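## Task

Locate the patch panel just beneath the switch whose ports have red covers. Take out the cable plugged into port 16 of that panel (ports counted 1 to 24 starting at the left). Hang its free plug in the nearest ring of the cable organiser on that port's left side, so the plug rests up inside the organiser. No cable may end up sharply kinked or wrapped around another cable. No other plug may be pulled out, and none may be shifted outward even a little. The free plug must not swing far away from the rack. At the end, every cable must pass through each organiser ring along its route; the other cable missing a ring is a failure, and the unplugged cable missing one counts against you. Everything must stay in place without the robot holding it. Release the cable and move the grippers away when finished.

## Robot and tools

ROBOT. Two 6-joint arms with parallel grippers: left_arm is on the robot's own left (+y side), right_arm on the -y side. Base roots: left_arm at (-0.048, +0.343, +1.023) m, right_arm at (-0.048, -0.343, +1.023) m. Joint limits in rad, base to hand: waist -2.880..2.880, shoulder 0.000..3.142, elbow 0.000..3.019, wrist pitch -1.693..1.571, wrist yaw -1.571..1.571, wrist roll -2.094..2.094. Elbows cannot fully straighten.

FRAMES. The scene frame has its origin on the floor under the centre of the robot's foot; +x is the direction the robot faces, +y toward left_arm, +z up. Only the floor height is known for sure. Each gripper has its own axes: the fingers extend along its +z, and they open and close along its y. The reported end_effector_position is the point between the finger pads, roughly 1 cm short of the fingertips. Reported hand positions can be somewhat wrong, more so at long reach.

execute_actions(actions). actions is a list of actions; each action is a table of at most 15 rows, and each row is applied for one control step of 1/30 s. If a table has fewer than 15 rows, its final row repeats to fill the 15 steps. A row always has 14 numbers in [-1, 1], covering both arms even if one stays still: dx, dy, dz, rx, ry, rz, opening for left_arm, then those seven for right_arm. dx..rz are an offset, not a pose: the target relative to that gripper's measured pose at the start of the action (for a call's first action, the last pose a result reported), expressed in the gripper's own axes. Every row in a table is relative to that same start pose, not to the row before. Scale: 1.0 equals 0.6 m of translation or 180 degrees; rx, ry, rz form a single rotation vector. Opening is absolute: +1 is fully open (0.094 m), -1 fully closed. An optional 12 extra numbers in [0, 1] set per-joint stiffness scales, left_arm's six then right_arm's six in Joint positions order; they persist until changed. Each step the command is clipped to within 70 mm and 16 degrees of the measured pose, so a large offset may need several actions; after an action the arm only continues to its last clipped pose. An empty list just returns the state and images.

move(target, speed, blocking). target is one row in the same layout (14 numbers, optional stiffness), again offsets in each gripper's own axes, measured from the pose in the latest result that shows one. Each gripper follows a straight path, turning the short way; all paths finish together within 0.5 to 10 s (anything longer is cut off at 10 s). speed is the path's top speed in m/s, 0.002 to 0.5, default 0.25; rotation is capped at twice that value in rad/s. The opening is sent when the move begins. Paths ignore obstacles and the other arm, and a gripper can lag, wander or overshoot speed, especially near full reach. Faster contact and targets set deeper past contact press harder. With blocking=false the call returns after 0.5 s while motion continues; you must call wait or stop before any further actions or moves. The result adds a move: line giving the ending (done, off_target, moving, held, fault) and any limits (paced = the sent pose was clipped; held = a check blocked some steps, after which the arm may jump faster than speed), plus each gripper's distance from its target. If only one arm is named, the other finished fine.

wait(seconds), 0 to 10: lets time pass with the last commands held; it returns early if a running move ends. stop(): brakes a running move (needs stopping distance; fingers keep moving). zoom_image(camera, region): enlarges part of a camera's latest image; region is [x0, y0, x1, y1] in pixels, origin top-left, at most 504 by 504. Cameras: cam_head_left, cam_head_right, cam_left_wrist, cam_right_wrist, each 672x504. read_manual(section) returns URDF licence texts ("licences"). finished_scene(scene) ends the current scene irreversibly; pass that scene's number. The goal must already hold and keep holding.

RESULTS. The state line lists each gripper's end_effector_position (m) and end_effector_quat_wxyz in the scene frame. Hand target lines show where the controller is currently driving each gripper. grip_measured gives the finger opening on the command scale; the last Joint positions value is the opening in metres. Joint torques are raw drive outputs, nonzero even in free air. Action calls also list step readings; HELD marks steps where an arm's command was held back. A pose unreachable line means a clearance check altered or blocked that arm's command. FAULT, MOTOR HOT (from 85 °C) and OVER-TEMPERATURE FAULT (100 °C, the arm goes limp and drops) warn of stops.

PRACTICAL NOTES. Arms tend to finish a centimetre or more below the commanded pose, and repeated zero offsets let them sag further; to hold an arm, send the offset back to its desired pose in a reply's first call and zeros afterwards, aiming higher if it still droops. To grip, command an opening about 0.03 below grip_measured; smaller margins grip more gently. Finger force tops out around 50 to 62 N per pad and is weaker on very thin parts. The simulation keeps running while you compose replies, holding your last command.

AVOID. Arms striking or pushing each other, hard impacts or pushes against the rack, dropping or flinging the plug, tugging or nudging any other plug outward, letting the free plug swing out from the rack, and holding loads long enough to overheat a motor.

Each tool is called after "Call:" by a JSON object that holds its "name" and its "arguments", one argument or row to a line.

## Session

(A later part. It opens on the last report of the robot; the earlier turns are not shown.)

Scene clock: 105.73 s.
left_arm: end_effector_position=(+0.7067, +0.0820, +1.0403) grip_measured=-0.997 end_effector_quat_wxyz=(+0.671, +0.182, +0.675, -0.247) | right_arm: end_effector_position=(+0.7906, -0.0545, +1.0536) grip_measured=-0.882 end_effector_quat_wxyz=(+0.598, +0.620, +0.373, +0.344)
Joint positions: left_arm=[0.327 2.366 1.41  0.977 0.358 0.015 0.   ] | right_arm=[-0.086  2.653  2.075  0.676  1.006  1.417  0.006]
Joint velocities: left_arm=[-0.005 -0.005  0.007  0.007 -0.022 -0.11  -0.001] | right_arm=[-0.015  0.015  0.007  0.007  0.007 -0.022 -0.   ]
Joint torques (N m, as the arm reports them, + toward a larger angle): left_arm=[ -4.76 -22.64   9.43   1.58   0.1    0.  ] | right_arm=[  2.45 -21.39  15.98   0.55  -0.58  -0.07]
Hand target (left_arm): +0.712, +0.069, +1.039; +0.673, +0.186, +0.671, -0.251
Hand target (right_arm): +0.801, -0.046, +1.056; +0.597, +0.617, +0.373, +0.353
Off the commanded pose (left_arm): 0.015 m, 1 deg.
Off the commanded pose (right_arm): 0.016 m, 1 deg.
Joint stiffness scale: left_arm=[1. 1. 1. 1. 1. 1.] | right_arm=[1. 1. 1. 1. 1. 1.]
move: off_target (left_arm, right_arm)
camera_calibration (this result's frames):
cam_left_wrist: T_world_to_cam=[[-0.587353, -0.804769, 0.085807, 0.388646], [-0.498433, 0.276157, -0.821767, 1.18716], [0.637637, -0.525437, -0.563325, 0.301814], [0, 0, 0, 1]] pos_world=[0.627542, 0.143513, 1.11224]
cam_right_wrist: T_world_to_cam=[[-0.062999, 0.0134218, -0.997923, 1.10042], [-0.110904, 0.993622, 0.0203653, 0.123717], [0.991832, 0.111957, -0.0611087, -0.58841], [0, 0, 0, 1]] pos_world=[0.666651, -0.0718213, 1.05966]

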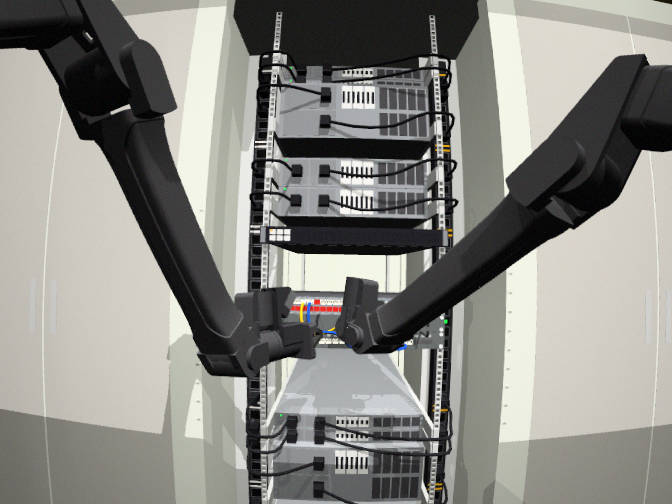

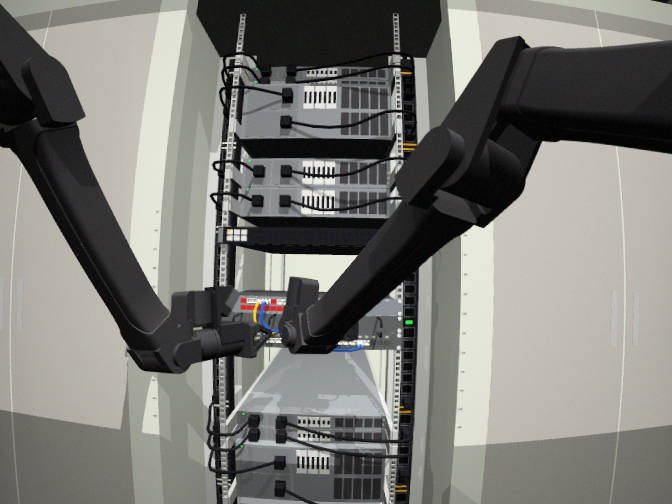

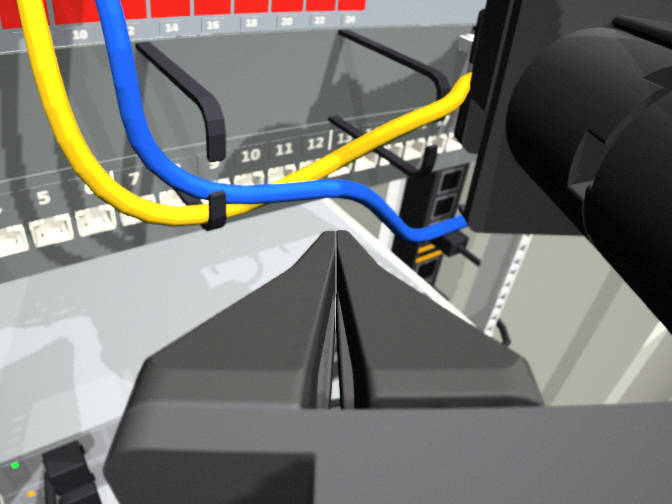

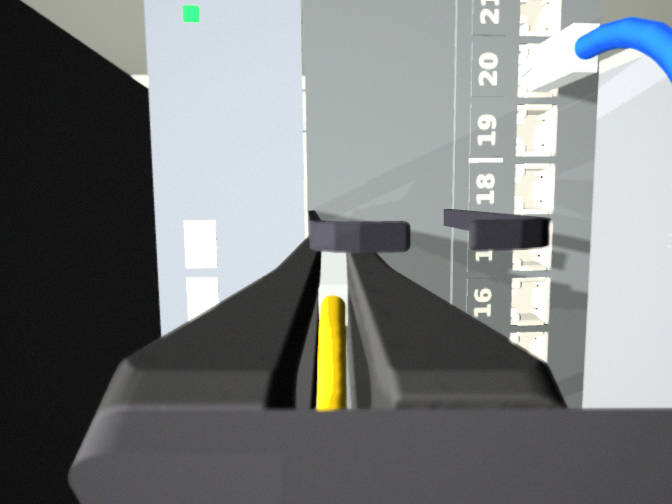

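Call:
{"name": "move", "arguments": {
  "target": [0,0,0,0,0,0,-1,0.03,-0.028,0.02,0,0,0,-0.92],
  "speed": 0.015
}}

Scene clock: 108.03 s.
left_arm: end_effector_position=(+0.7067, +0.0820, +1.0403) grip_measured=-0.997 end_effector_quat_wxyz=(+0.671, +0.182, +0.675, -0.247) | right_arm: end_effector_position=(+0.7908, -0.0543, +1.0542) grip_measured=-0.882 end_effector_quat_wxyz=(+0.601, +0.625, +0.365, +0.339)
Joint positions: left_arm=[0.327 2.366 1.41  0.977 0.358 0.015 0.   ] | right_arm=[-0.083  2.663  2.097  0.671  1.03   1.417  0.006]
Joint velocities: left_arm=[-0.005 -0.005  0.002 -0.012 -0.066  0.022  0.   ] | right_arm=[-0.015 -0.005  0.002  0.007  0.037  0.051  0.   ]
Joint torques (N m, as the arm reports them, + toward a larger angle): left_arm=[ -3.57 -24.51   6.16   1.81   0.21  -0.01] | right_arm=[  2.05 -19.3   17.88   0.26  -1.26  -0.05]
Hand target (left_arm): +0.707, +0.082, +1.040; +0.671, +0.182, +0.675, -0.247
Hand target (right_arm): +0.804, -0.046, +1.037; +0.597, +0.619, +0.374, +0.345
Off the commanded pose (left_arm): 0.000 m, 0 deg.
Off the commanded pose (right_arm): 0.028 m, 1 deg.
Joint stiffness scale: left_arm=[1. 1. 1. 1. 1. 1.] | right_arm=[1. 1. 1. 1. 1. 1.]
move: off_target (right_arm)
camera_calibration (this result's frames):
cam_left_wrist: T_world_to_cam=[[-0.587353, -0.804769, 0.085807, 0.388646], [-0.498433, 0.276157, -0.821767, 1.18716], [0.637637, -0.525437, -0.563325, 0.301814], [0, 0, 0, 1]] pos_world=[0.627542, 0.143513, 1.11224]
cam_right_wrist: T_world_to_cam=[[-0.0601514, 0.0186747, -0.998015, 1.09918], [-0.0892238, 0.995722, 0.0240094, 0.102607], [0.994194, 0.0904908, -0.0582278, -0.594732], [0, 0, 0, 1]] pos_world=[0.666551, -0.0688773, 1.0599]

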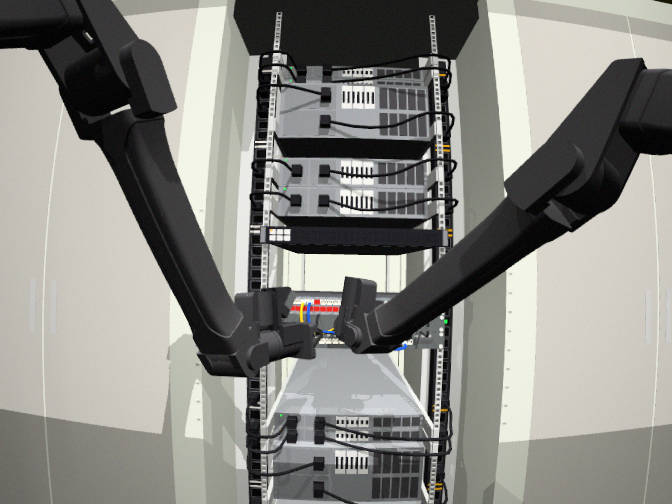

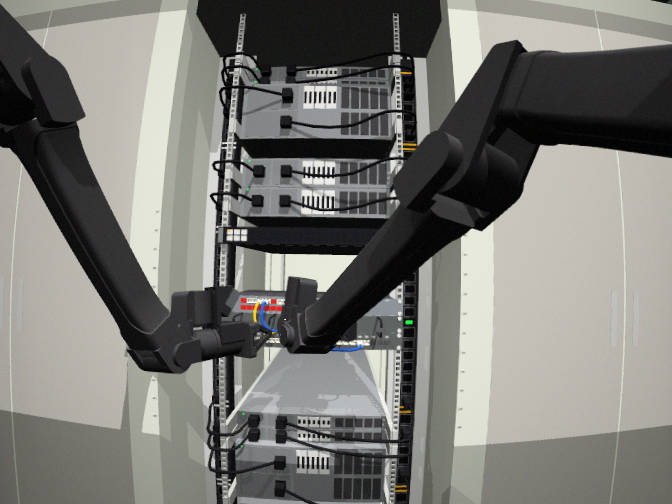

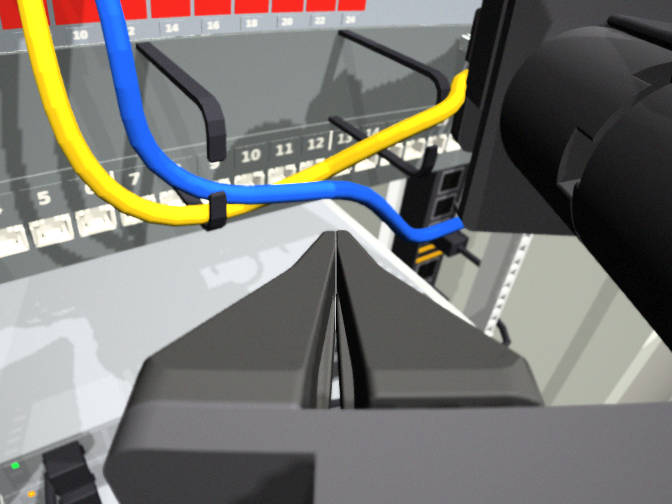

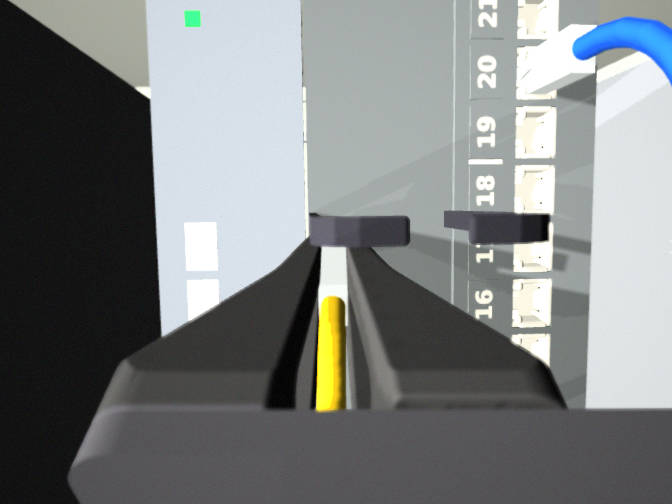

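Jammed between rings; reduce yaw, back a bit, and lower.

Call:
{"name": "move", "arguments": {
  "target": [0,0,0,0,0,0,-1,0.02,-0.03,-0.01,0,0.05,0,-0.92],
  "speed": 0.015
}}

Scene clock: 113.73 s.
left_arm: end_effector_position=(+0.7067, +0.0820, +1.0403) grip_measured=-0.997 end_effector_quat_wxyz=(+0.671, +0.182, +0.675, -0.247) | right_arm: end_effector_position=(+0.7919, -0.0488, +1.0530) grip_measured=-0.882 end_effector_quat_wxyz=(+0.580, +0.602, +0.394, +0.383)
Joint positions: left_arm=[0.327 2.366 1.41  0.977 0.358 0.015 0.   ] | right_arm=[-0.093  2.629  2.018  0.707  0.899  1.44   0.006]
Joint velocities: left_arm=[-0.005 -0.015  0.002  0.007 -0.022 -0.037 -0.001] | right_arm=[ 0.005 -0.015  0.007  0.007 -0.051 -0.022  0.   ]
Joint torques (N m, as the arm reports them, + toward a larger angle): left_arm=[ -3.42 -24.78   6.15   1.85   0.21   0.  ] | right_arm=[  2.48 -22.22   9.32   1.51  -1.43  -0.01]
Hand target (left_arm): +0.707, +0.082, +1.040; +0.671, +0.182, +0.675, -0.247
Hand target (right_arm): +0.790, -0.041, +1.037; +0.572, +0.595, +0.410, +0.388
Off the commanded pose (left_arm): 0.000 m, 0 deg.
Off the commanded pose (right_arm): 0.019 m, 2 deg.
Joint stiffness scale: left_arm=[1. 1. 1. 1. 1. 1.] | right_arm=[1. 1. 1. 1. 1. 1.]
move: off_target (right_arm)
camera_calibration (this result's frames):
cam_left_wrist: T_world_to_cam=[[-0.587353, -0.804769, 0.085807, 0.388646], [-0.498433, 0.276157, -0.821767, 1.18716], [0.637637, -0.525437, -0.563325, 0.301814], [0, 0, 0, 1]] pos_world=[0.627542, 0.143513, 1.11224]
cam_right_wrist: T_world_to_cam=[[-0.0431331, 0.0242256, -0.998776, 1.08556], [-0.208076, 0.977566, 0.0326972, 0.181409], [0.977161, 0.209232, -0.0371247, -0.599233], [0, 0, 0, 1]] pos_world=[0.670118, -0.0782595, 1.05605]

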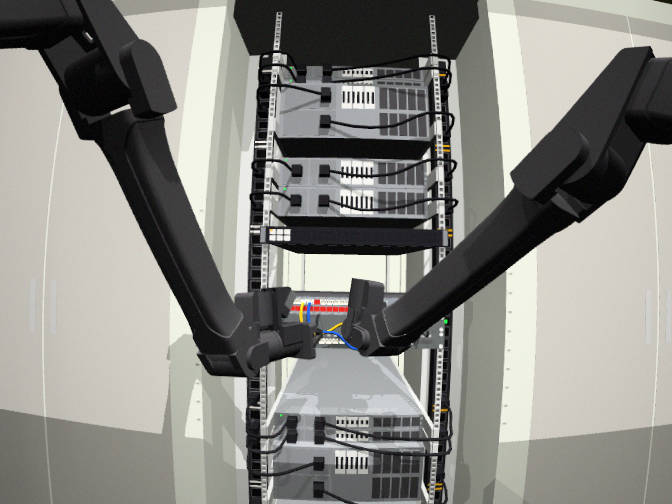

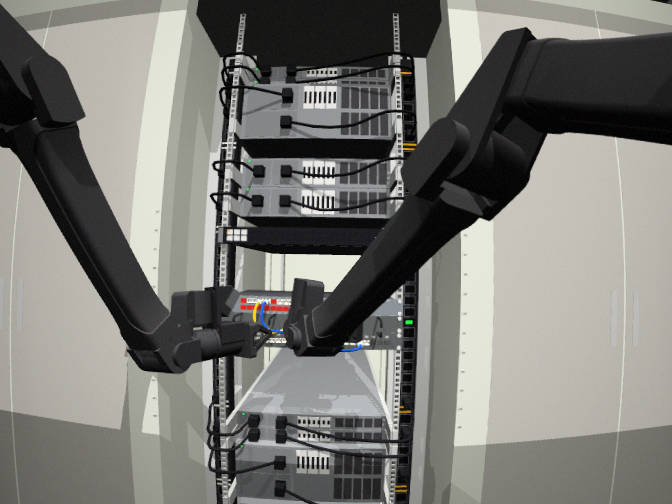

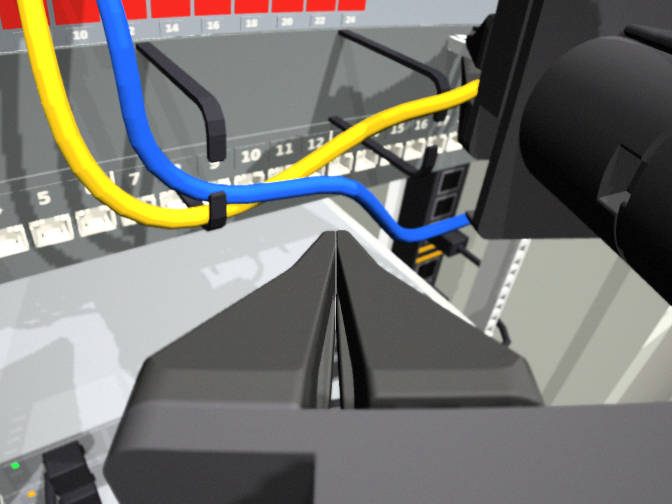

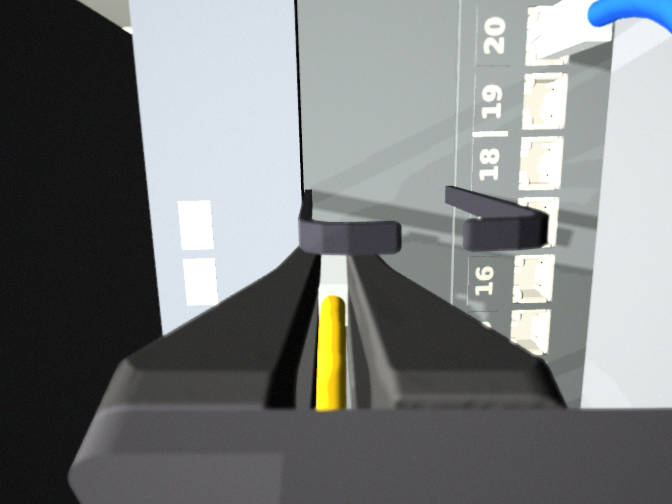

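Call:
{"name": "move", "arguments": {
  "target": [0,0,0,0,0,0,-1,0.05,-0.02,-0.025,0,0.02,0,-0.92],
  "speed": 0.015
}}

Scene clock: 116.53 s.
left_arm: end_effector_position=(+0.7067, +0.0820, +1.0403) grip_measured=-0.997 end_effector_quat_wxyz=(+0.671, +0.182, +0.675, -0.247) | right_arm: end_effector_position=(+0.7922, -0.0491, +1.0556) grip_measured=-0.882 end_effector_quat_wxyz=(+0.580, +0.602, +0.392, +0.384)
Joint positions: left_arm=[0.327 2.366 1.41  0.977 0.358 0.015 0.   ] | right_arm=[-0.093  2.626  2.018  0.707  0.9    1.44   0.006]
Joint velocities: left_arm=[-0.015 -0.005  0.007 -0.002  0.022  0.037 -0.   ] | right_arm=[-0.005 -0.005  0.007 -0.007 -0.007  0.051 -0.   ]
Joint torques (N m, as the arm reports them, + toward a larger angle): left_arm=[ -3.45 -24.72   6.18   1.88   0.19   0.01] | right_arm=[  4.87 -21.11  11.85   1.48  -1.5   -0.03]
Hand target (left_arm): +0.707, +0.082, +1.040; +0.671, +0.182, +0.675, -0.247
Hand target (right_arm): +0.786, -0.016, +1.043; +0.567, +0.589, +0.412, +0.402
Off the commanded pose (left_arm): 0.000 m, 0 deg.
Off the commanded pose (right_arm): 0.037 m, 4 deg.
Joint stiffness scale: left_arm=[1. 1. 1. 1. 1. 1.] | right_arm=[1. 1. 1. 1. 1. 1.]
move: off_target (right_arm)
camera_calibration (this result's frames):
cam_left_wrist: T_world_to_cam=[[-0.587353, -0.804769, 0.085807, 0.388646], [-0.498433, 0.276157, -0.821767, 1.18716], [0.637637, -0.525437, -0.563325, 0.301814], [0, 0, 0, 1]] pos_world=[0.627542, 0.143513, 1.11224]
cam_right_wrist: T_world_to_cam=[[-0.0405444, 0.0257261, -0.998846, 1.08625], [-0.207091, 0.977745, 0.0335887, 0.179925], [0.977481, 0.208214, -0.0343144, -0.602657], [0, 0, 0, 1]] pos_world=[0.670388, -0.0783842, 1.05827]

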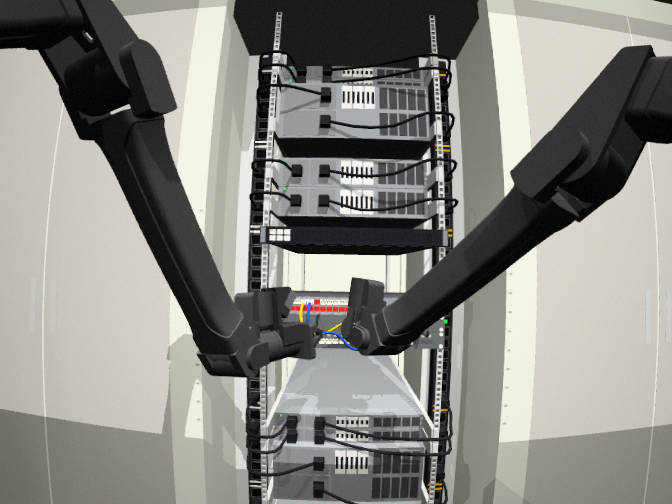

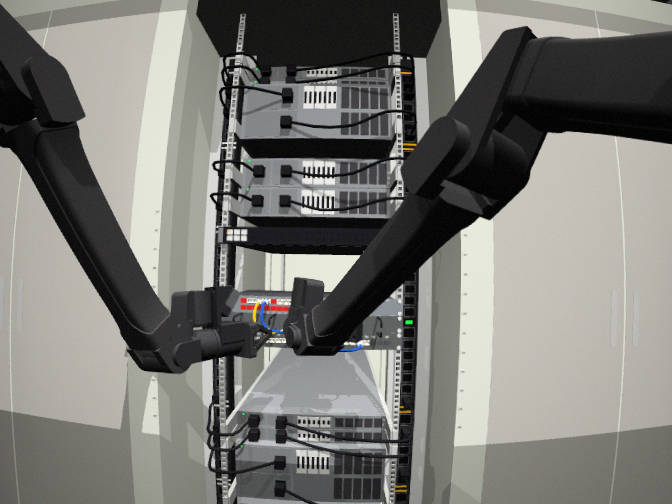

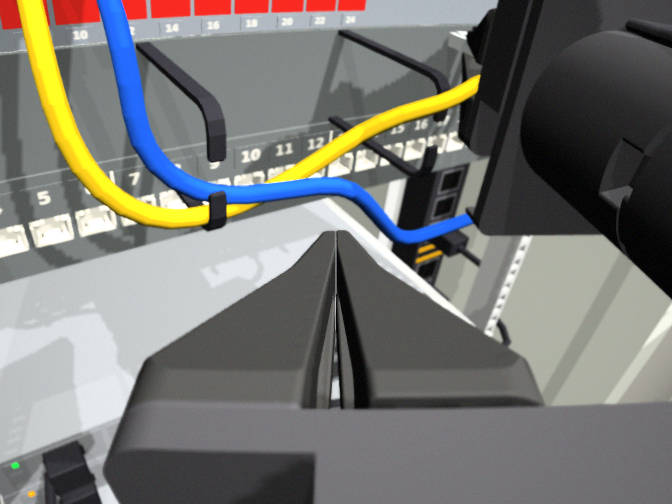

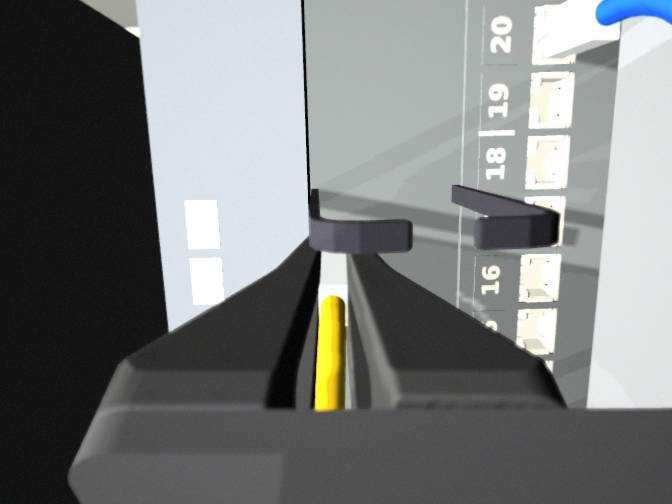

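Call:
{"name": "move", "arguments": {
  "target": [0,0,0,0,0,0,-1,0.02,0,-0.05,0,0.03,0,-0.92],
  "speed": 0.02
}}

Scene clock: 119.30 s.
left_arm: end_effector_position=(+0.7067, +0.0820, +1.0403) grip_measured=-0.997 end_effector_quat_wxyz=(+0.671, +0.182, +0.675, -0.247) | right_arm: end_effector_position=(+0.7777, -0.0478, +1.0441) grip_measured=-0.882 end_effector_quat_wxyz=(+0.568, +0.589, +0.421, +0.392)
Joint positions: left_arm=[0.327 2.366 1.41  0.977 0.358 0.015 0.   ] | right_arm=[-0.093  2.587  1.912  0.738  0.84   1.44   0.006]
Joint velocities: left_arm=[-0.015 -0.005 -0.007 -0.002  0.022 -0.007 -0.001] | right_arm=[-0.005 -0.005 -0.002  0.012  0.037 -0.007  0.   ]
Joint torques (N m, as the arm reports them, + toward a larger angle): left_arm=[ -3.45 -24.55   6.13   1.89   0.2   -0.02] | right_arm=[  4.53 -23.77   8.35   2.34  -0.31   0.01]
Hand target (left_arm): +0.707, +0.082, +1.040; +0.671, +0.182, +0.675, -0.247
Hand target (right_arm): +0.769, -0.027, +1.057; +0.561, +0.583, +0.419, +0.412
Off the commanded pose (left_arm): 0.000 m, 0 deg.
Off the commanded pose (right_arm): 0.026 m, 3 deg.
Joint stiffness scale: left_arm=[1. 1. 1. 1. 1. 1.] | right_arm=[1. 1. 1. 1. 1. 1.]
move: off_target (right_arm)
camera_calibration (this result's frames):
cam_left_wrist: T_world_to_cam=[[-0.587353, -0.804769, 0.085807, 0.388646], [-0.498433, 0.276157, -0.821767, 1.18716], [0.637637, -0.525437, -0.563325, 0.301814], [0, 0, 0, 1]] pos_world=[0.627542, 0.143513, 1.11224]
cam_right_wrist: T_world_to_cam=[[-0.0643083, 0.00531375, -0.997916, 1.09076], [-0.268249, 0.963089, 0.022415, 0.23459], [0.961201, 0.269131, -0.0605092, -0.54621], [0, 0, 0, 1]] pos_world=[0.65809, -0.0847245, 1.05017]

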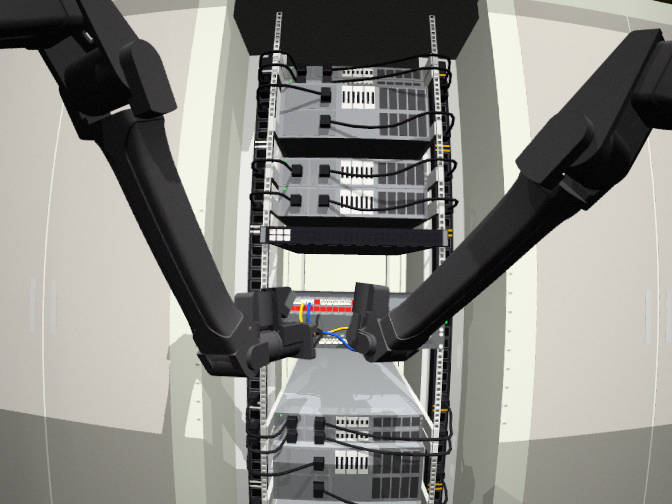

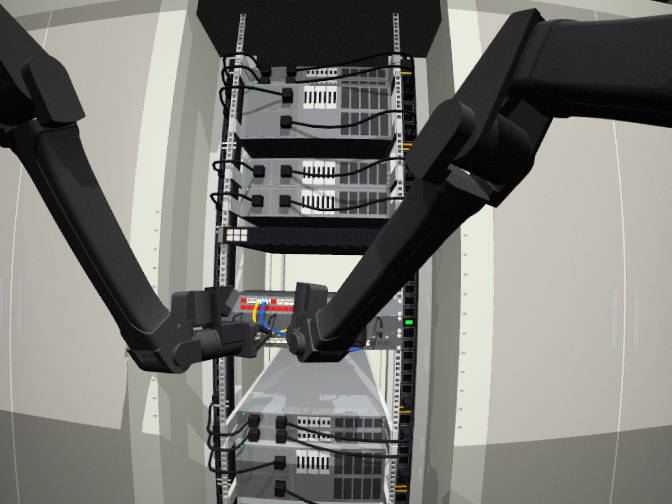

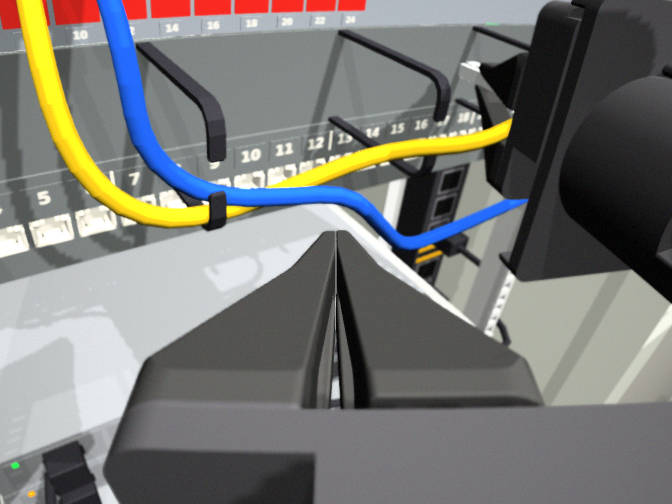

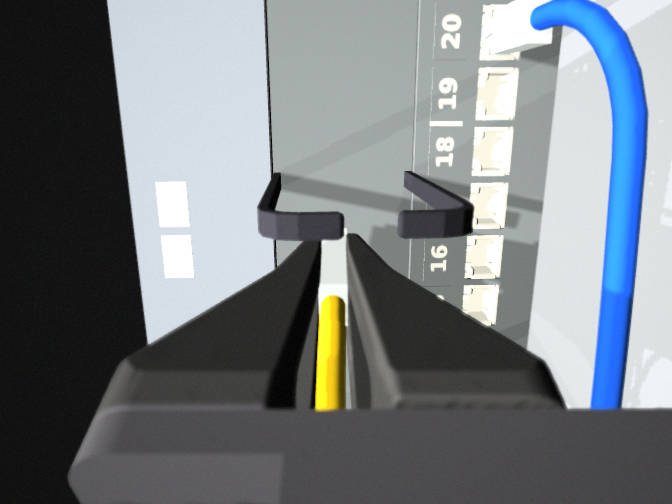

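Cable is at gap height now. Push in.

Call:
{"name": "move", "arguments": {
  "target": [0,0,0,0,0,0,-1,0.055,0.012,0.06,0,0,0,-0.92],
  "speed": 0.02
}}

Scene clock: 122.23 s.
left_arm: end_effector_position=(+0.7067, +0.0820, +1.0403) grip_measured=-0.997 end_effector_quat_wxyz=(+0.671, +0.182, +0.675, -0.247) | right_arm: end_effector_position=(+0.7933, -0.0468, +1.0540) grip_measured=-0.882 end_effector_quat_wxyz=(+0.575, +0.600, +0.415, +0.371)
Joint positions: left_arm=[0.327 2.366 1.41  0.977 0.358 0.015 0.   ] | right_arm=[-0.093  2.612  2.011  0.648  0.888  1.44   0.006]
Joint velocities: left_arm=[-0.005 -0.005  0.002  0.017  0.007 -0.051  0.   ] | right_arm=[-0.005  0.005 -0.002  0.002 -0.007 -0.066  0.   ]
Joint torques (N m, as the arm reports them, + toward a larger angle): left_arm=[ -3.52 -24.39   6.18   1.82   0.2    0.  ] | right_arm=[  1.98 -18.98  20.24   0.21  -2.35  -0.07]
Hand target (left_arm): +0.707, +0.082, +1.040; +0.671, +0.182, +0.675, -0.247
Hand target (right_arm): +0.815, -0.032, +1.051; +0.568, +0.588, +0.422, +0.392
Off the commanded pose (left_arm): 0.000 m, 0 deg.
Off the commanded pose (right_arm): 0.035 m, 3 deg.
Joint stiffness scale: left_arm=[1. 1. 1. 1. 1. 1.] | right_arm=[1. 1. 1. 1. 1. 1.]
move: off_target (right_arm)
camera_calibration (this result's frames):
cam_left_wrist: T_world_to_cam=[[-0.587353, -0.804769, 0.085807, 0.388646], [-0.498433, 0.276157, -0.821767, 1.18716], [0.637637, -0.525437, -0.563325, 0.301814], [0, 0, 0, 1]] pos_world=[0.627542, 0.143513, 1.11224]
cam_right_wrist: T_world_to_cam=[[-0.084232, 0.000388378, -0.996446, 1.1156], [-0.222985, 0.974632, 0.0192293, 0.205601], [0.971176, 0.223812, -0.0820086, -0.548268], [0, 0, 0, 1]] pos_world=[0.67228, -0.0781097, 1.06272]

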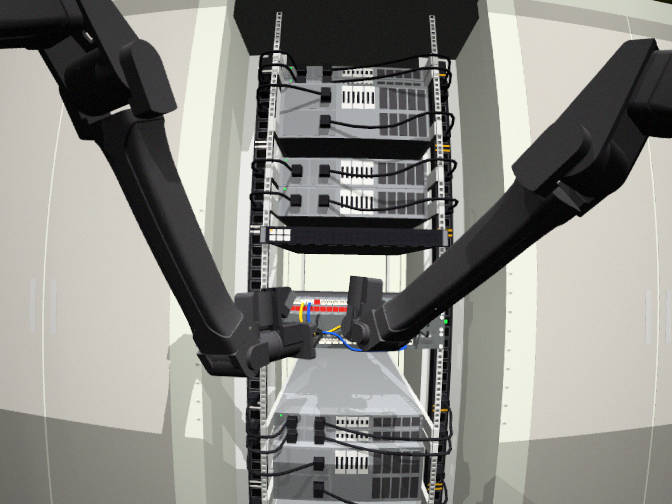

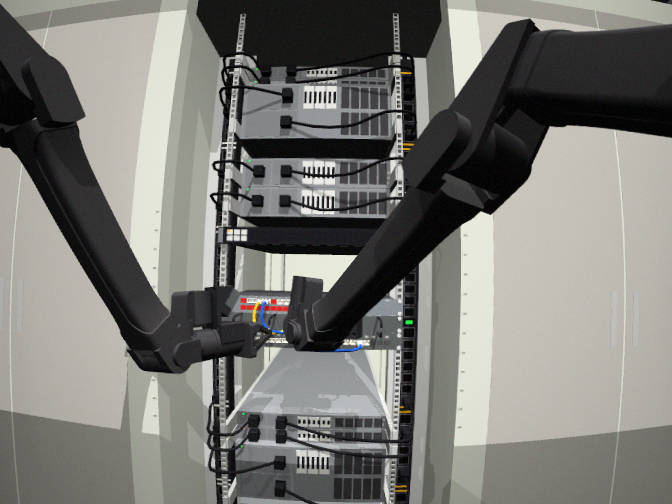

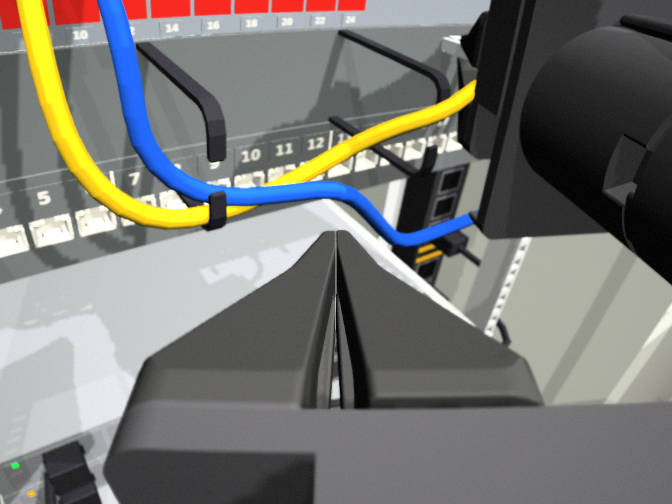

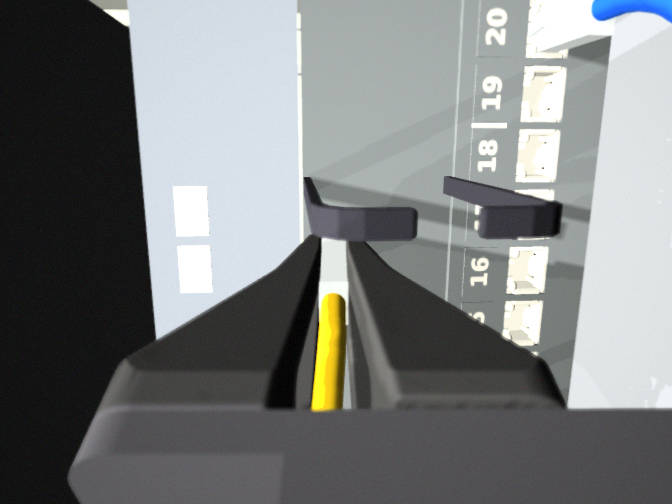

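Call:
{"name": "move", "arguments": {
  "target": [0,0,0,0,0,0,-1,0.07,0,-0.07,0,0.03,0,-0.92],
  "speed": 0.025
}}

Scene clock: 125.30 s.
left_arm: end_effector_position=(+0.7067, +0.0820, +1.0403) grip_measured=-0.997 end_effector_quat_wxyz=(+0.671, +0.182, +0.675, -0.247) | right_arm: end_effector_position=(+0.7875, -0.0377, +1.0514) grip_measured=-0.882 end_effector_quat_wxyz=(+0.569, +0.594, +0.428, +0.375)
Joint positions: left_arm=[0.327 2.366 1.41  0.977 0.358 0.015 0.   ] | right_arm=[-0.084  2.602  1.987  0.648  0.87   1.44   0.006]
Joint velocities: left_arm=[-0.005 -0.005 -0.012  0.007  0.007  0.022  0.   ] | right_arm=[ 0.005 -0.024 -0.012  0.002  0.022  0.037 -0.   ]
Joint torques (N m, as the arm reports them, + toward a larger angle): left_arm=[ -3.31 -24.53   6.09   1.83   0.2    0.  ] | right_arm=[  7.54 -23.23   8.83   1.92  -0.55   0.01]
Hand target (left_arm): +0.707, +0.082, +1.040; +0.671, +0.182, +0.675, -0.247
Hand target (right_arm): +0.769, +0.007, +1.056; +0.555, +0.581, +0.441, +0.399
Off the commanded pose (left_arm): 0.000 m, 0 deg.
Off the commanded pose (right_arm): 0.049 m, 4 deg.
Joint stiffness scale: left_arm=[1. 1. 1. 1. 1. 1.] | right_arm=[1. 1. 1. 1. 1. 1.]
move: off_target (right_arm)
camera_calibration (this result's frames):
cam_left_wrist: T_world_to_cam=[[-0.587353, -0.804769, 0.085807, 0.388646], [-0.498433, 0.276157, -0.821767, 1.18716], [0.637637, -0.525437, -0.563325, 0.301814], [0, 0, 0, 1]] pos_world=[0.627542, 0.143513, 1.11224]
cam_right_wrist: T_world_to_cam=[[-0.0937546, -0.0080236, -0.995563, 1.11877], [-0.25162, 0.967696, 0.0158966, 0.221252], [0.963274, 0.251994, -0.0927448, -0.526317], [0, 0, 0, 1]] pos_world=[0.667549, -0.0724991, 1.06148]

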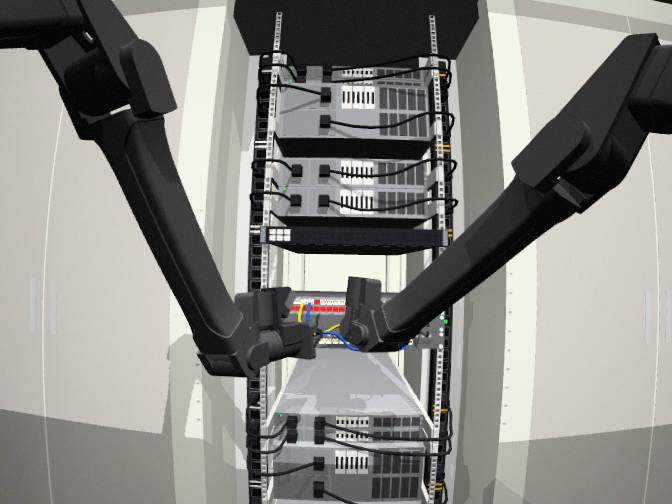

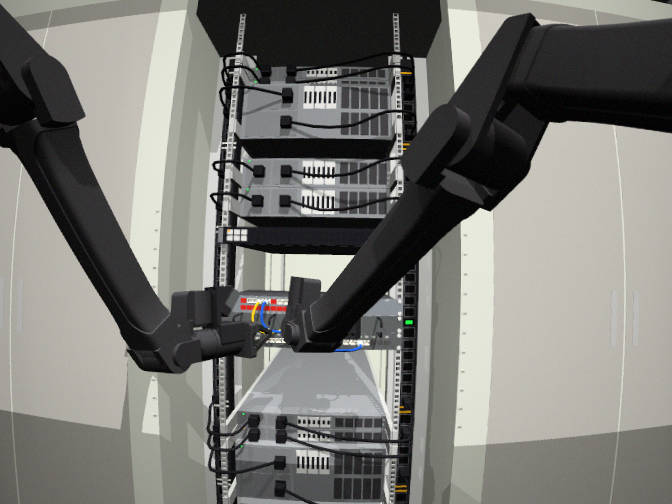

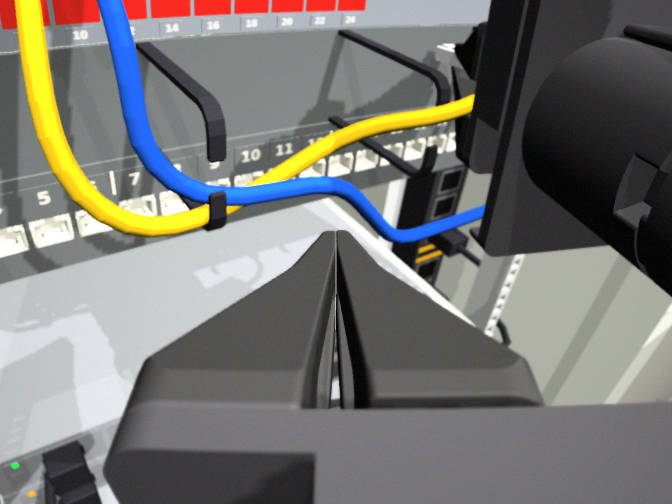

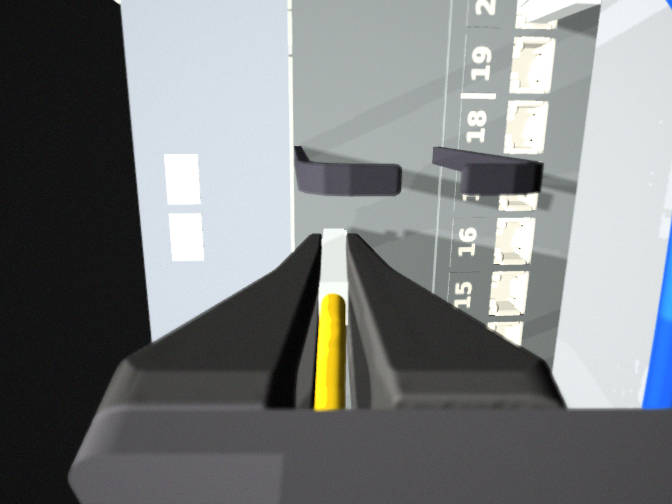

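Call:
{"name": "move", "arguments": {
  "target": [0,0,0,0,0,0,-1,0.02,-0.025,0.035,-0.02,0,0,-0.92],
  "speed": 0.02
}}

Call:
{"name": "zoom_image", "arguments": {
  "camera": "cam_left_wrist",
  "region": [300,0,560,200]
}}

Scene clock: 127.50 s.
left_arm: end_effector_position=(+0.7067, +0.0820, +1.0403) grip_measured=-0.997 end_effector_quat_wxyz=(+0.671, +0.182, +0.675, -0.247) | right_arm: end_effector_position=(+0.7932, -0.0442, +1.0377) grip_measured=-0.882 end_effector_quat_wxyz=(+0.585, +0.588, +0.411, +0.377)
Joint positions: left_arm=[0.327 2.366 1.41  0.977 0.358 0.015 0.   ] | right_arm=[-0.093  2.662  2.037  0.723  0.88   1.395  0.006]
Joint velocities: left_arm=[-0.005  0.015  0.012 -0.007 -0.051  0.007  0.   ] | right_arm=[ 0.005 -0.005 -0.002  0.002 -0.022  0.007  0.   ]
Joint torques (N m, as the arm reports them, + toward a larger angle): left_arm=[ -3.43 -24.64   6.19   1.79   0.21   0.  ] | right_arm=[  2.06 -20.4   16.98   1.32  -1.46  -0.28]
Hand target (left_arm): +0.707, +0.082, +1.040; +0.671, +0.182, +0.675, -0.247
Hand target (right_arm): +0.807, -0.035, +1.035; +0.587, +0.576, +0.416, +0.388
Off the commanded pose (left_arm): 0.000 m, 0 deg.
Off the commanded pose (right_arm): 0.020 m, 2 deg.
Joint stiffness scale: left_arm=[1. 1. 1. 1. 1. 1.] | right_arm=[1. 1. 1. 1. 1. 1.]
move: off_target (right_arm)
camera_calibration (this result's frames):
cam_left_wrist: T_world_to_cam=[[-0.587353, -0.804769, 0.085807, 0.388646], [-0.498433, 0.276157, -0.821767, 1.18716], [0.637637, -0.525437, -0.563325, 0.301814], [0, 0, 0, 1]] pos_world=[0.627542, 0.143513, 1.11224]
cam_right_wrist: T_world_to_cam=[[-0.0554962, -0.017047, -0.998313, 1.07773], [-0.227452, 0.973781, -0.00398402, 0.230882], [0.972207, 0.226848, -0.0579185, -0.57577], [0, 0, 0, 1]] pos_world=[0.672092, -0.0758441, 1.04348]

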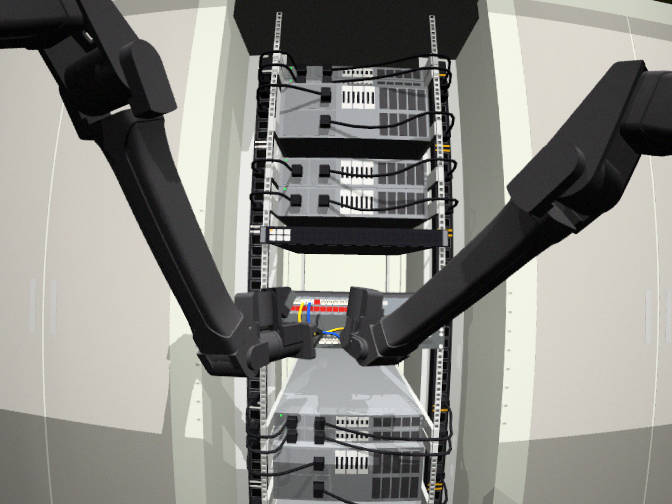

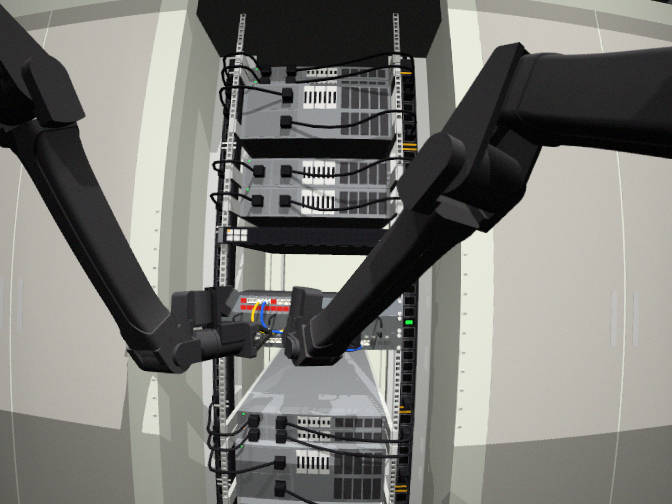

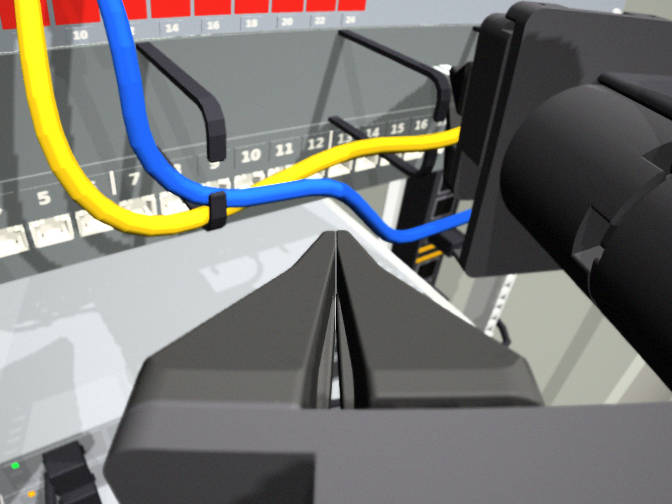

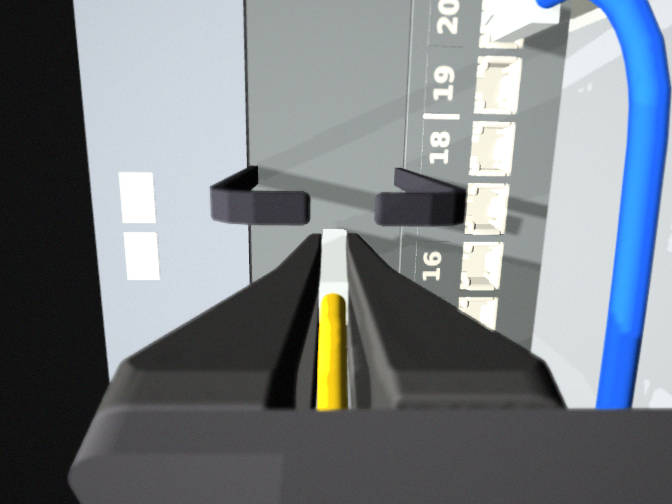

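Region (300, 0, 560, 200) of cam_left_wrist's 672x504 image, scaled by 1.938, with more detail than that image has; it fills the top 388 rows of this view, and the rest is white.

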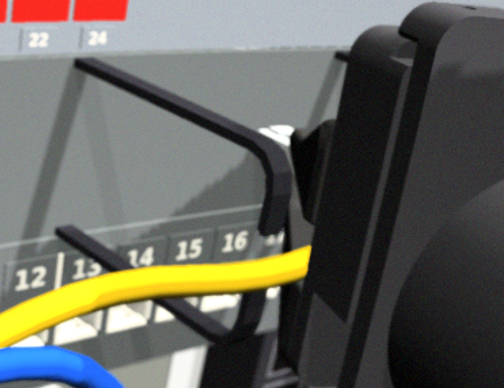

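Call:
{"name": "move", "arguments": {
  "target": [-0.008,0,0.1,0,0,0,-1,0.02,0,0.025,0,0,0,-0.92],
  "speed": 0.03
}}

Scene clock: 130.30 s.
left_arm: end_effector_position=(+0.7509, +0.0644, +1.0512) grip_measured=-0.997 end_effector_quat_wxyz=(+0.671, +0.177, +0.677, -0.242) | right_arm: end_effector_position=(+0.7931, -0.0444, +1.0382) grip_measured=-0.882 end_effector_quat_wxyz=(+0.588, +0.593, +0.411, +0.366)
Joint positions: left_arm=[0.314 2.416 1.58  0.855 0.33  0.015 0.   ] | right_arm=[-0.091  2.662  2.047  0.698  0.903  1.395  0.006]
Joint velocities: left_arm=[ 0.005 -0.015 -0.002  0.002  0.007  0.051 -0.001] | right_arm=[-0.015 -0.005 -0.007 -0.002 -0.022  0.007  0.001]
Joint torques (N m, as the arm reports them, + toward a larger angle): left_arm=[ -4.91 -23.61  10.48   1.57   0.09  -0.01] | right_arm=[  1.69 -20.69  16.7    0.63  -1.26  -0.05]
Hand target (left_arm): +0.755, +0.048, +1.046; +0.671, +0.182, +0.675, -0.247
Hand target (right_arm): +0.808, -0.040, +1.038; +0.585, +0.588, +0.411, +0.377
Off the commanded pose (left_arm): 0.018 m, 1 deg.
Off the commanded pose (right_arm): 0.019 m, 1 deg.
Joint stiffness scale: left_arm=[1. 1. 1. 1. 1. 1.] | right_arm=[1. 1. 1. 1. 1. 1.]
move: off_target (left_arm, right_arm)
camera_calibration (this result's frames):
cam_left_wrist: T_world_to_cam=[[-0.575878, -0.812861, 0.0872998, 0.389851], [-0.505488, 0.270108, -0.819465, 1.22627], [0.642531, -0.516041, -0.566441, 0.269526], [0, 0, 0, 1]] pos_world=[0.671192, 0.124756, 1.12352]
cam_right_wrist: T_world_to_cam=[[-0.0711731, -0.0223024, -0.997215, 1.08927], [-0.209545, 0.977775, -0.00691204, 0.220123], [0.975205, 0.208469, -0.0742646, -0.561806], [0, 0, 0, 1]] pos_world=[0.671529, -0.073818, 1.04604]

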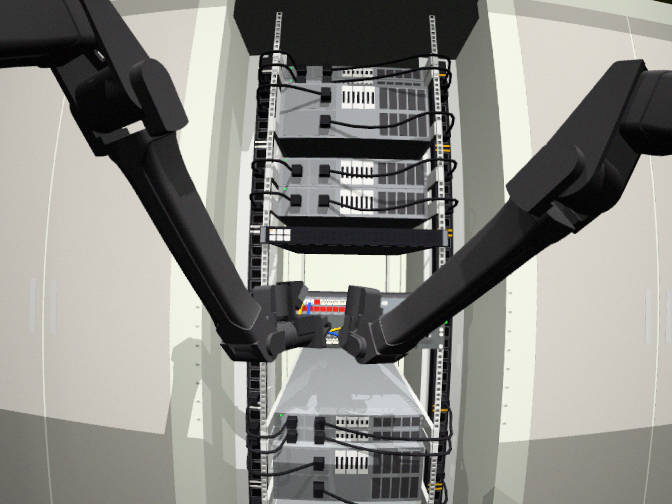

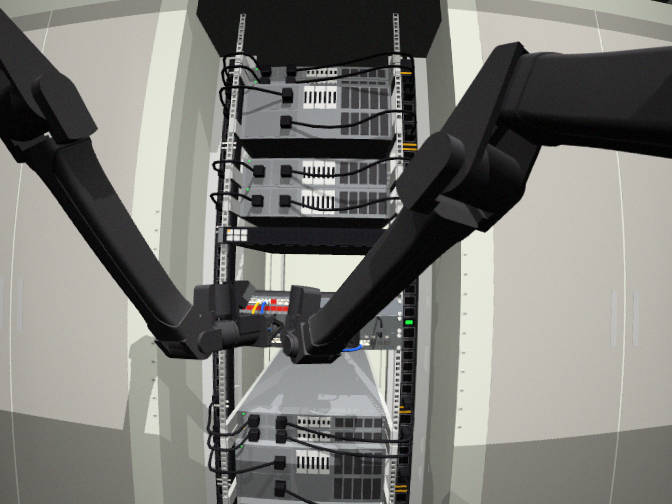

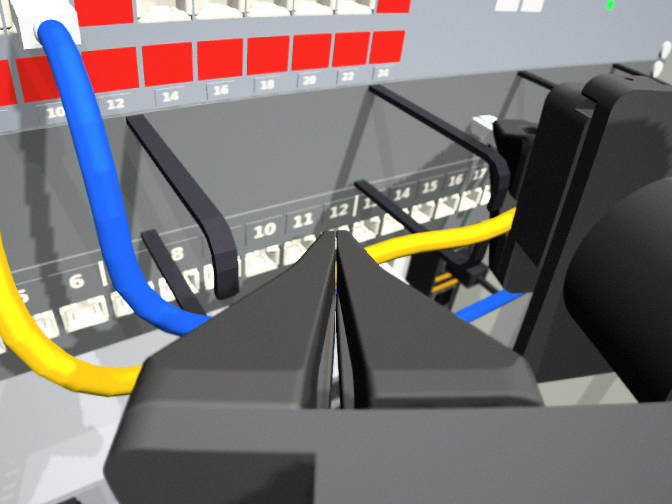

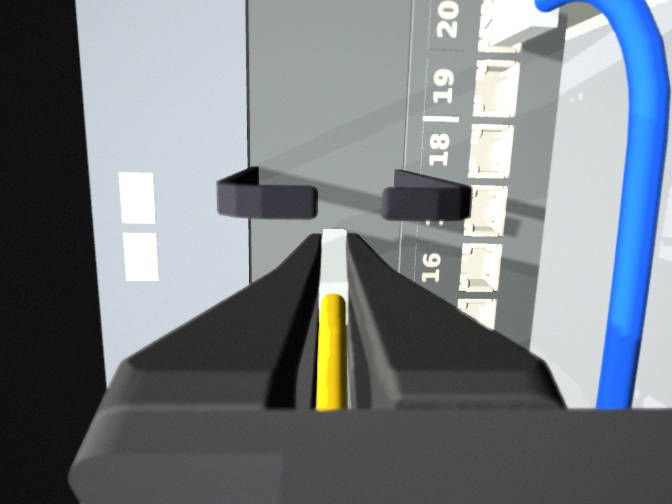

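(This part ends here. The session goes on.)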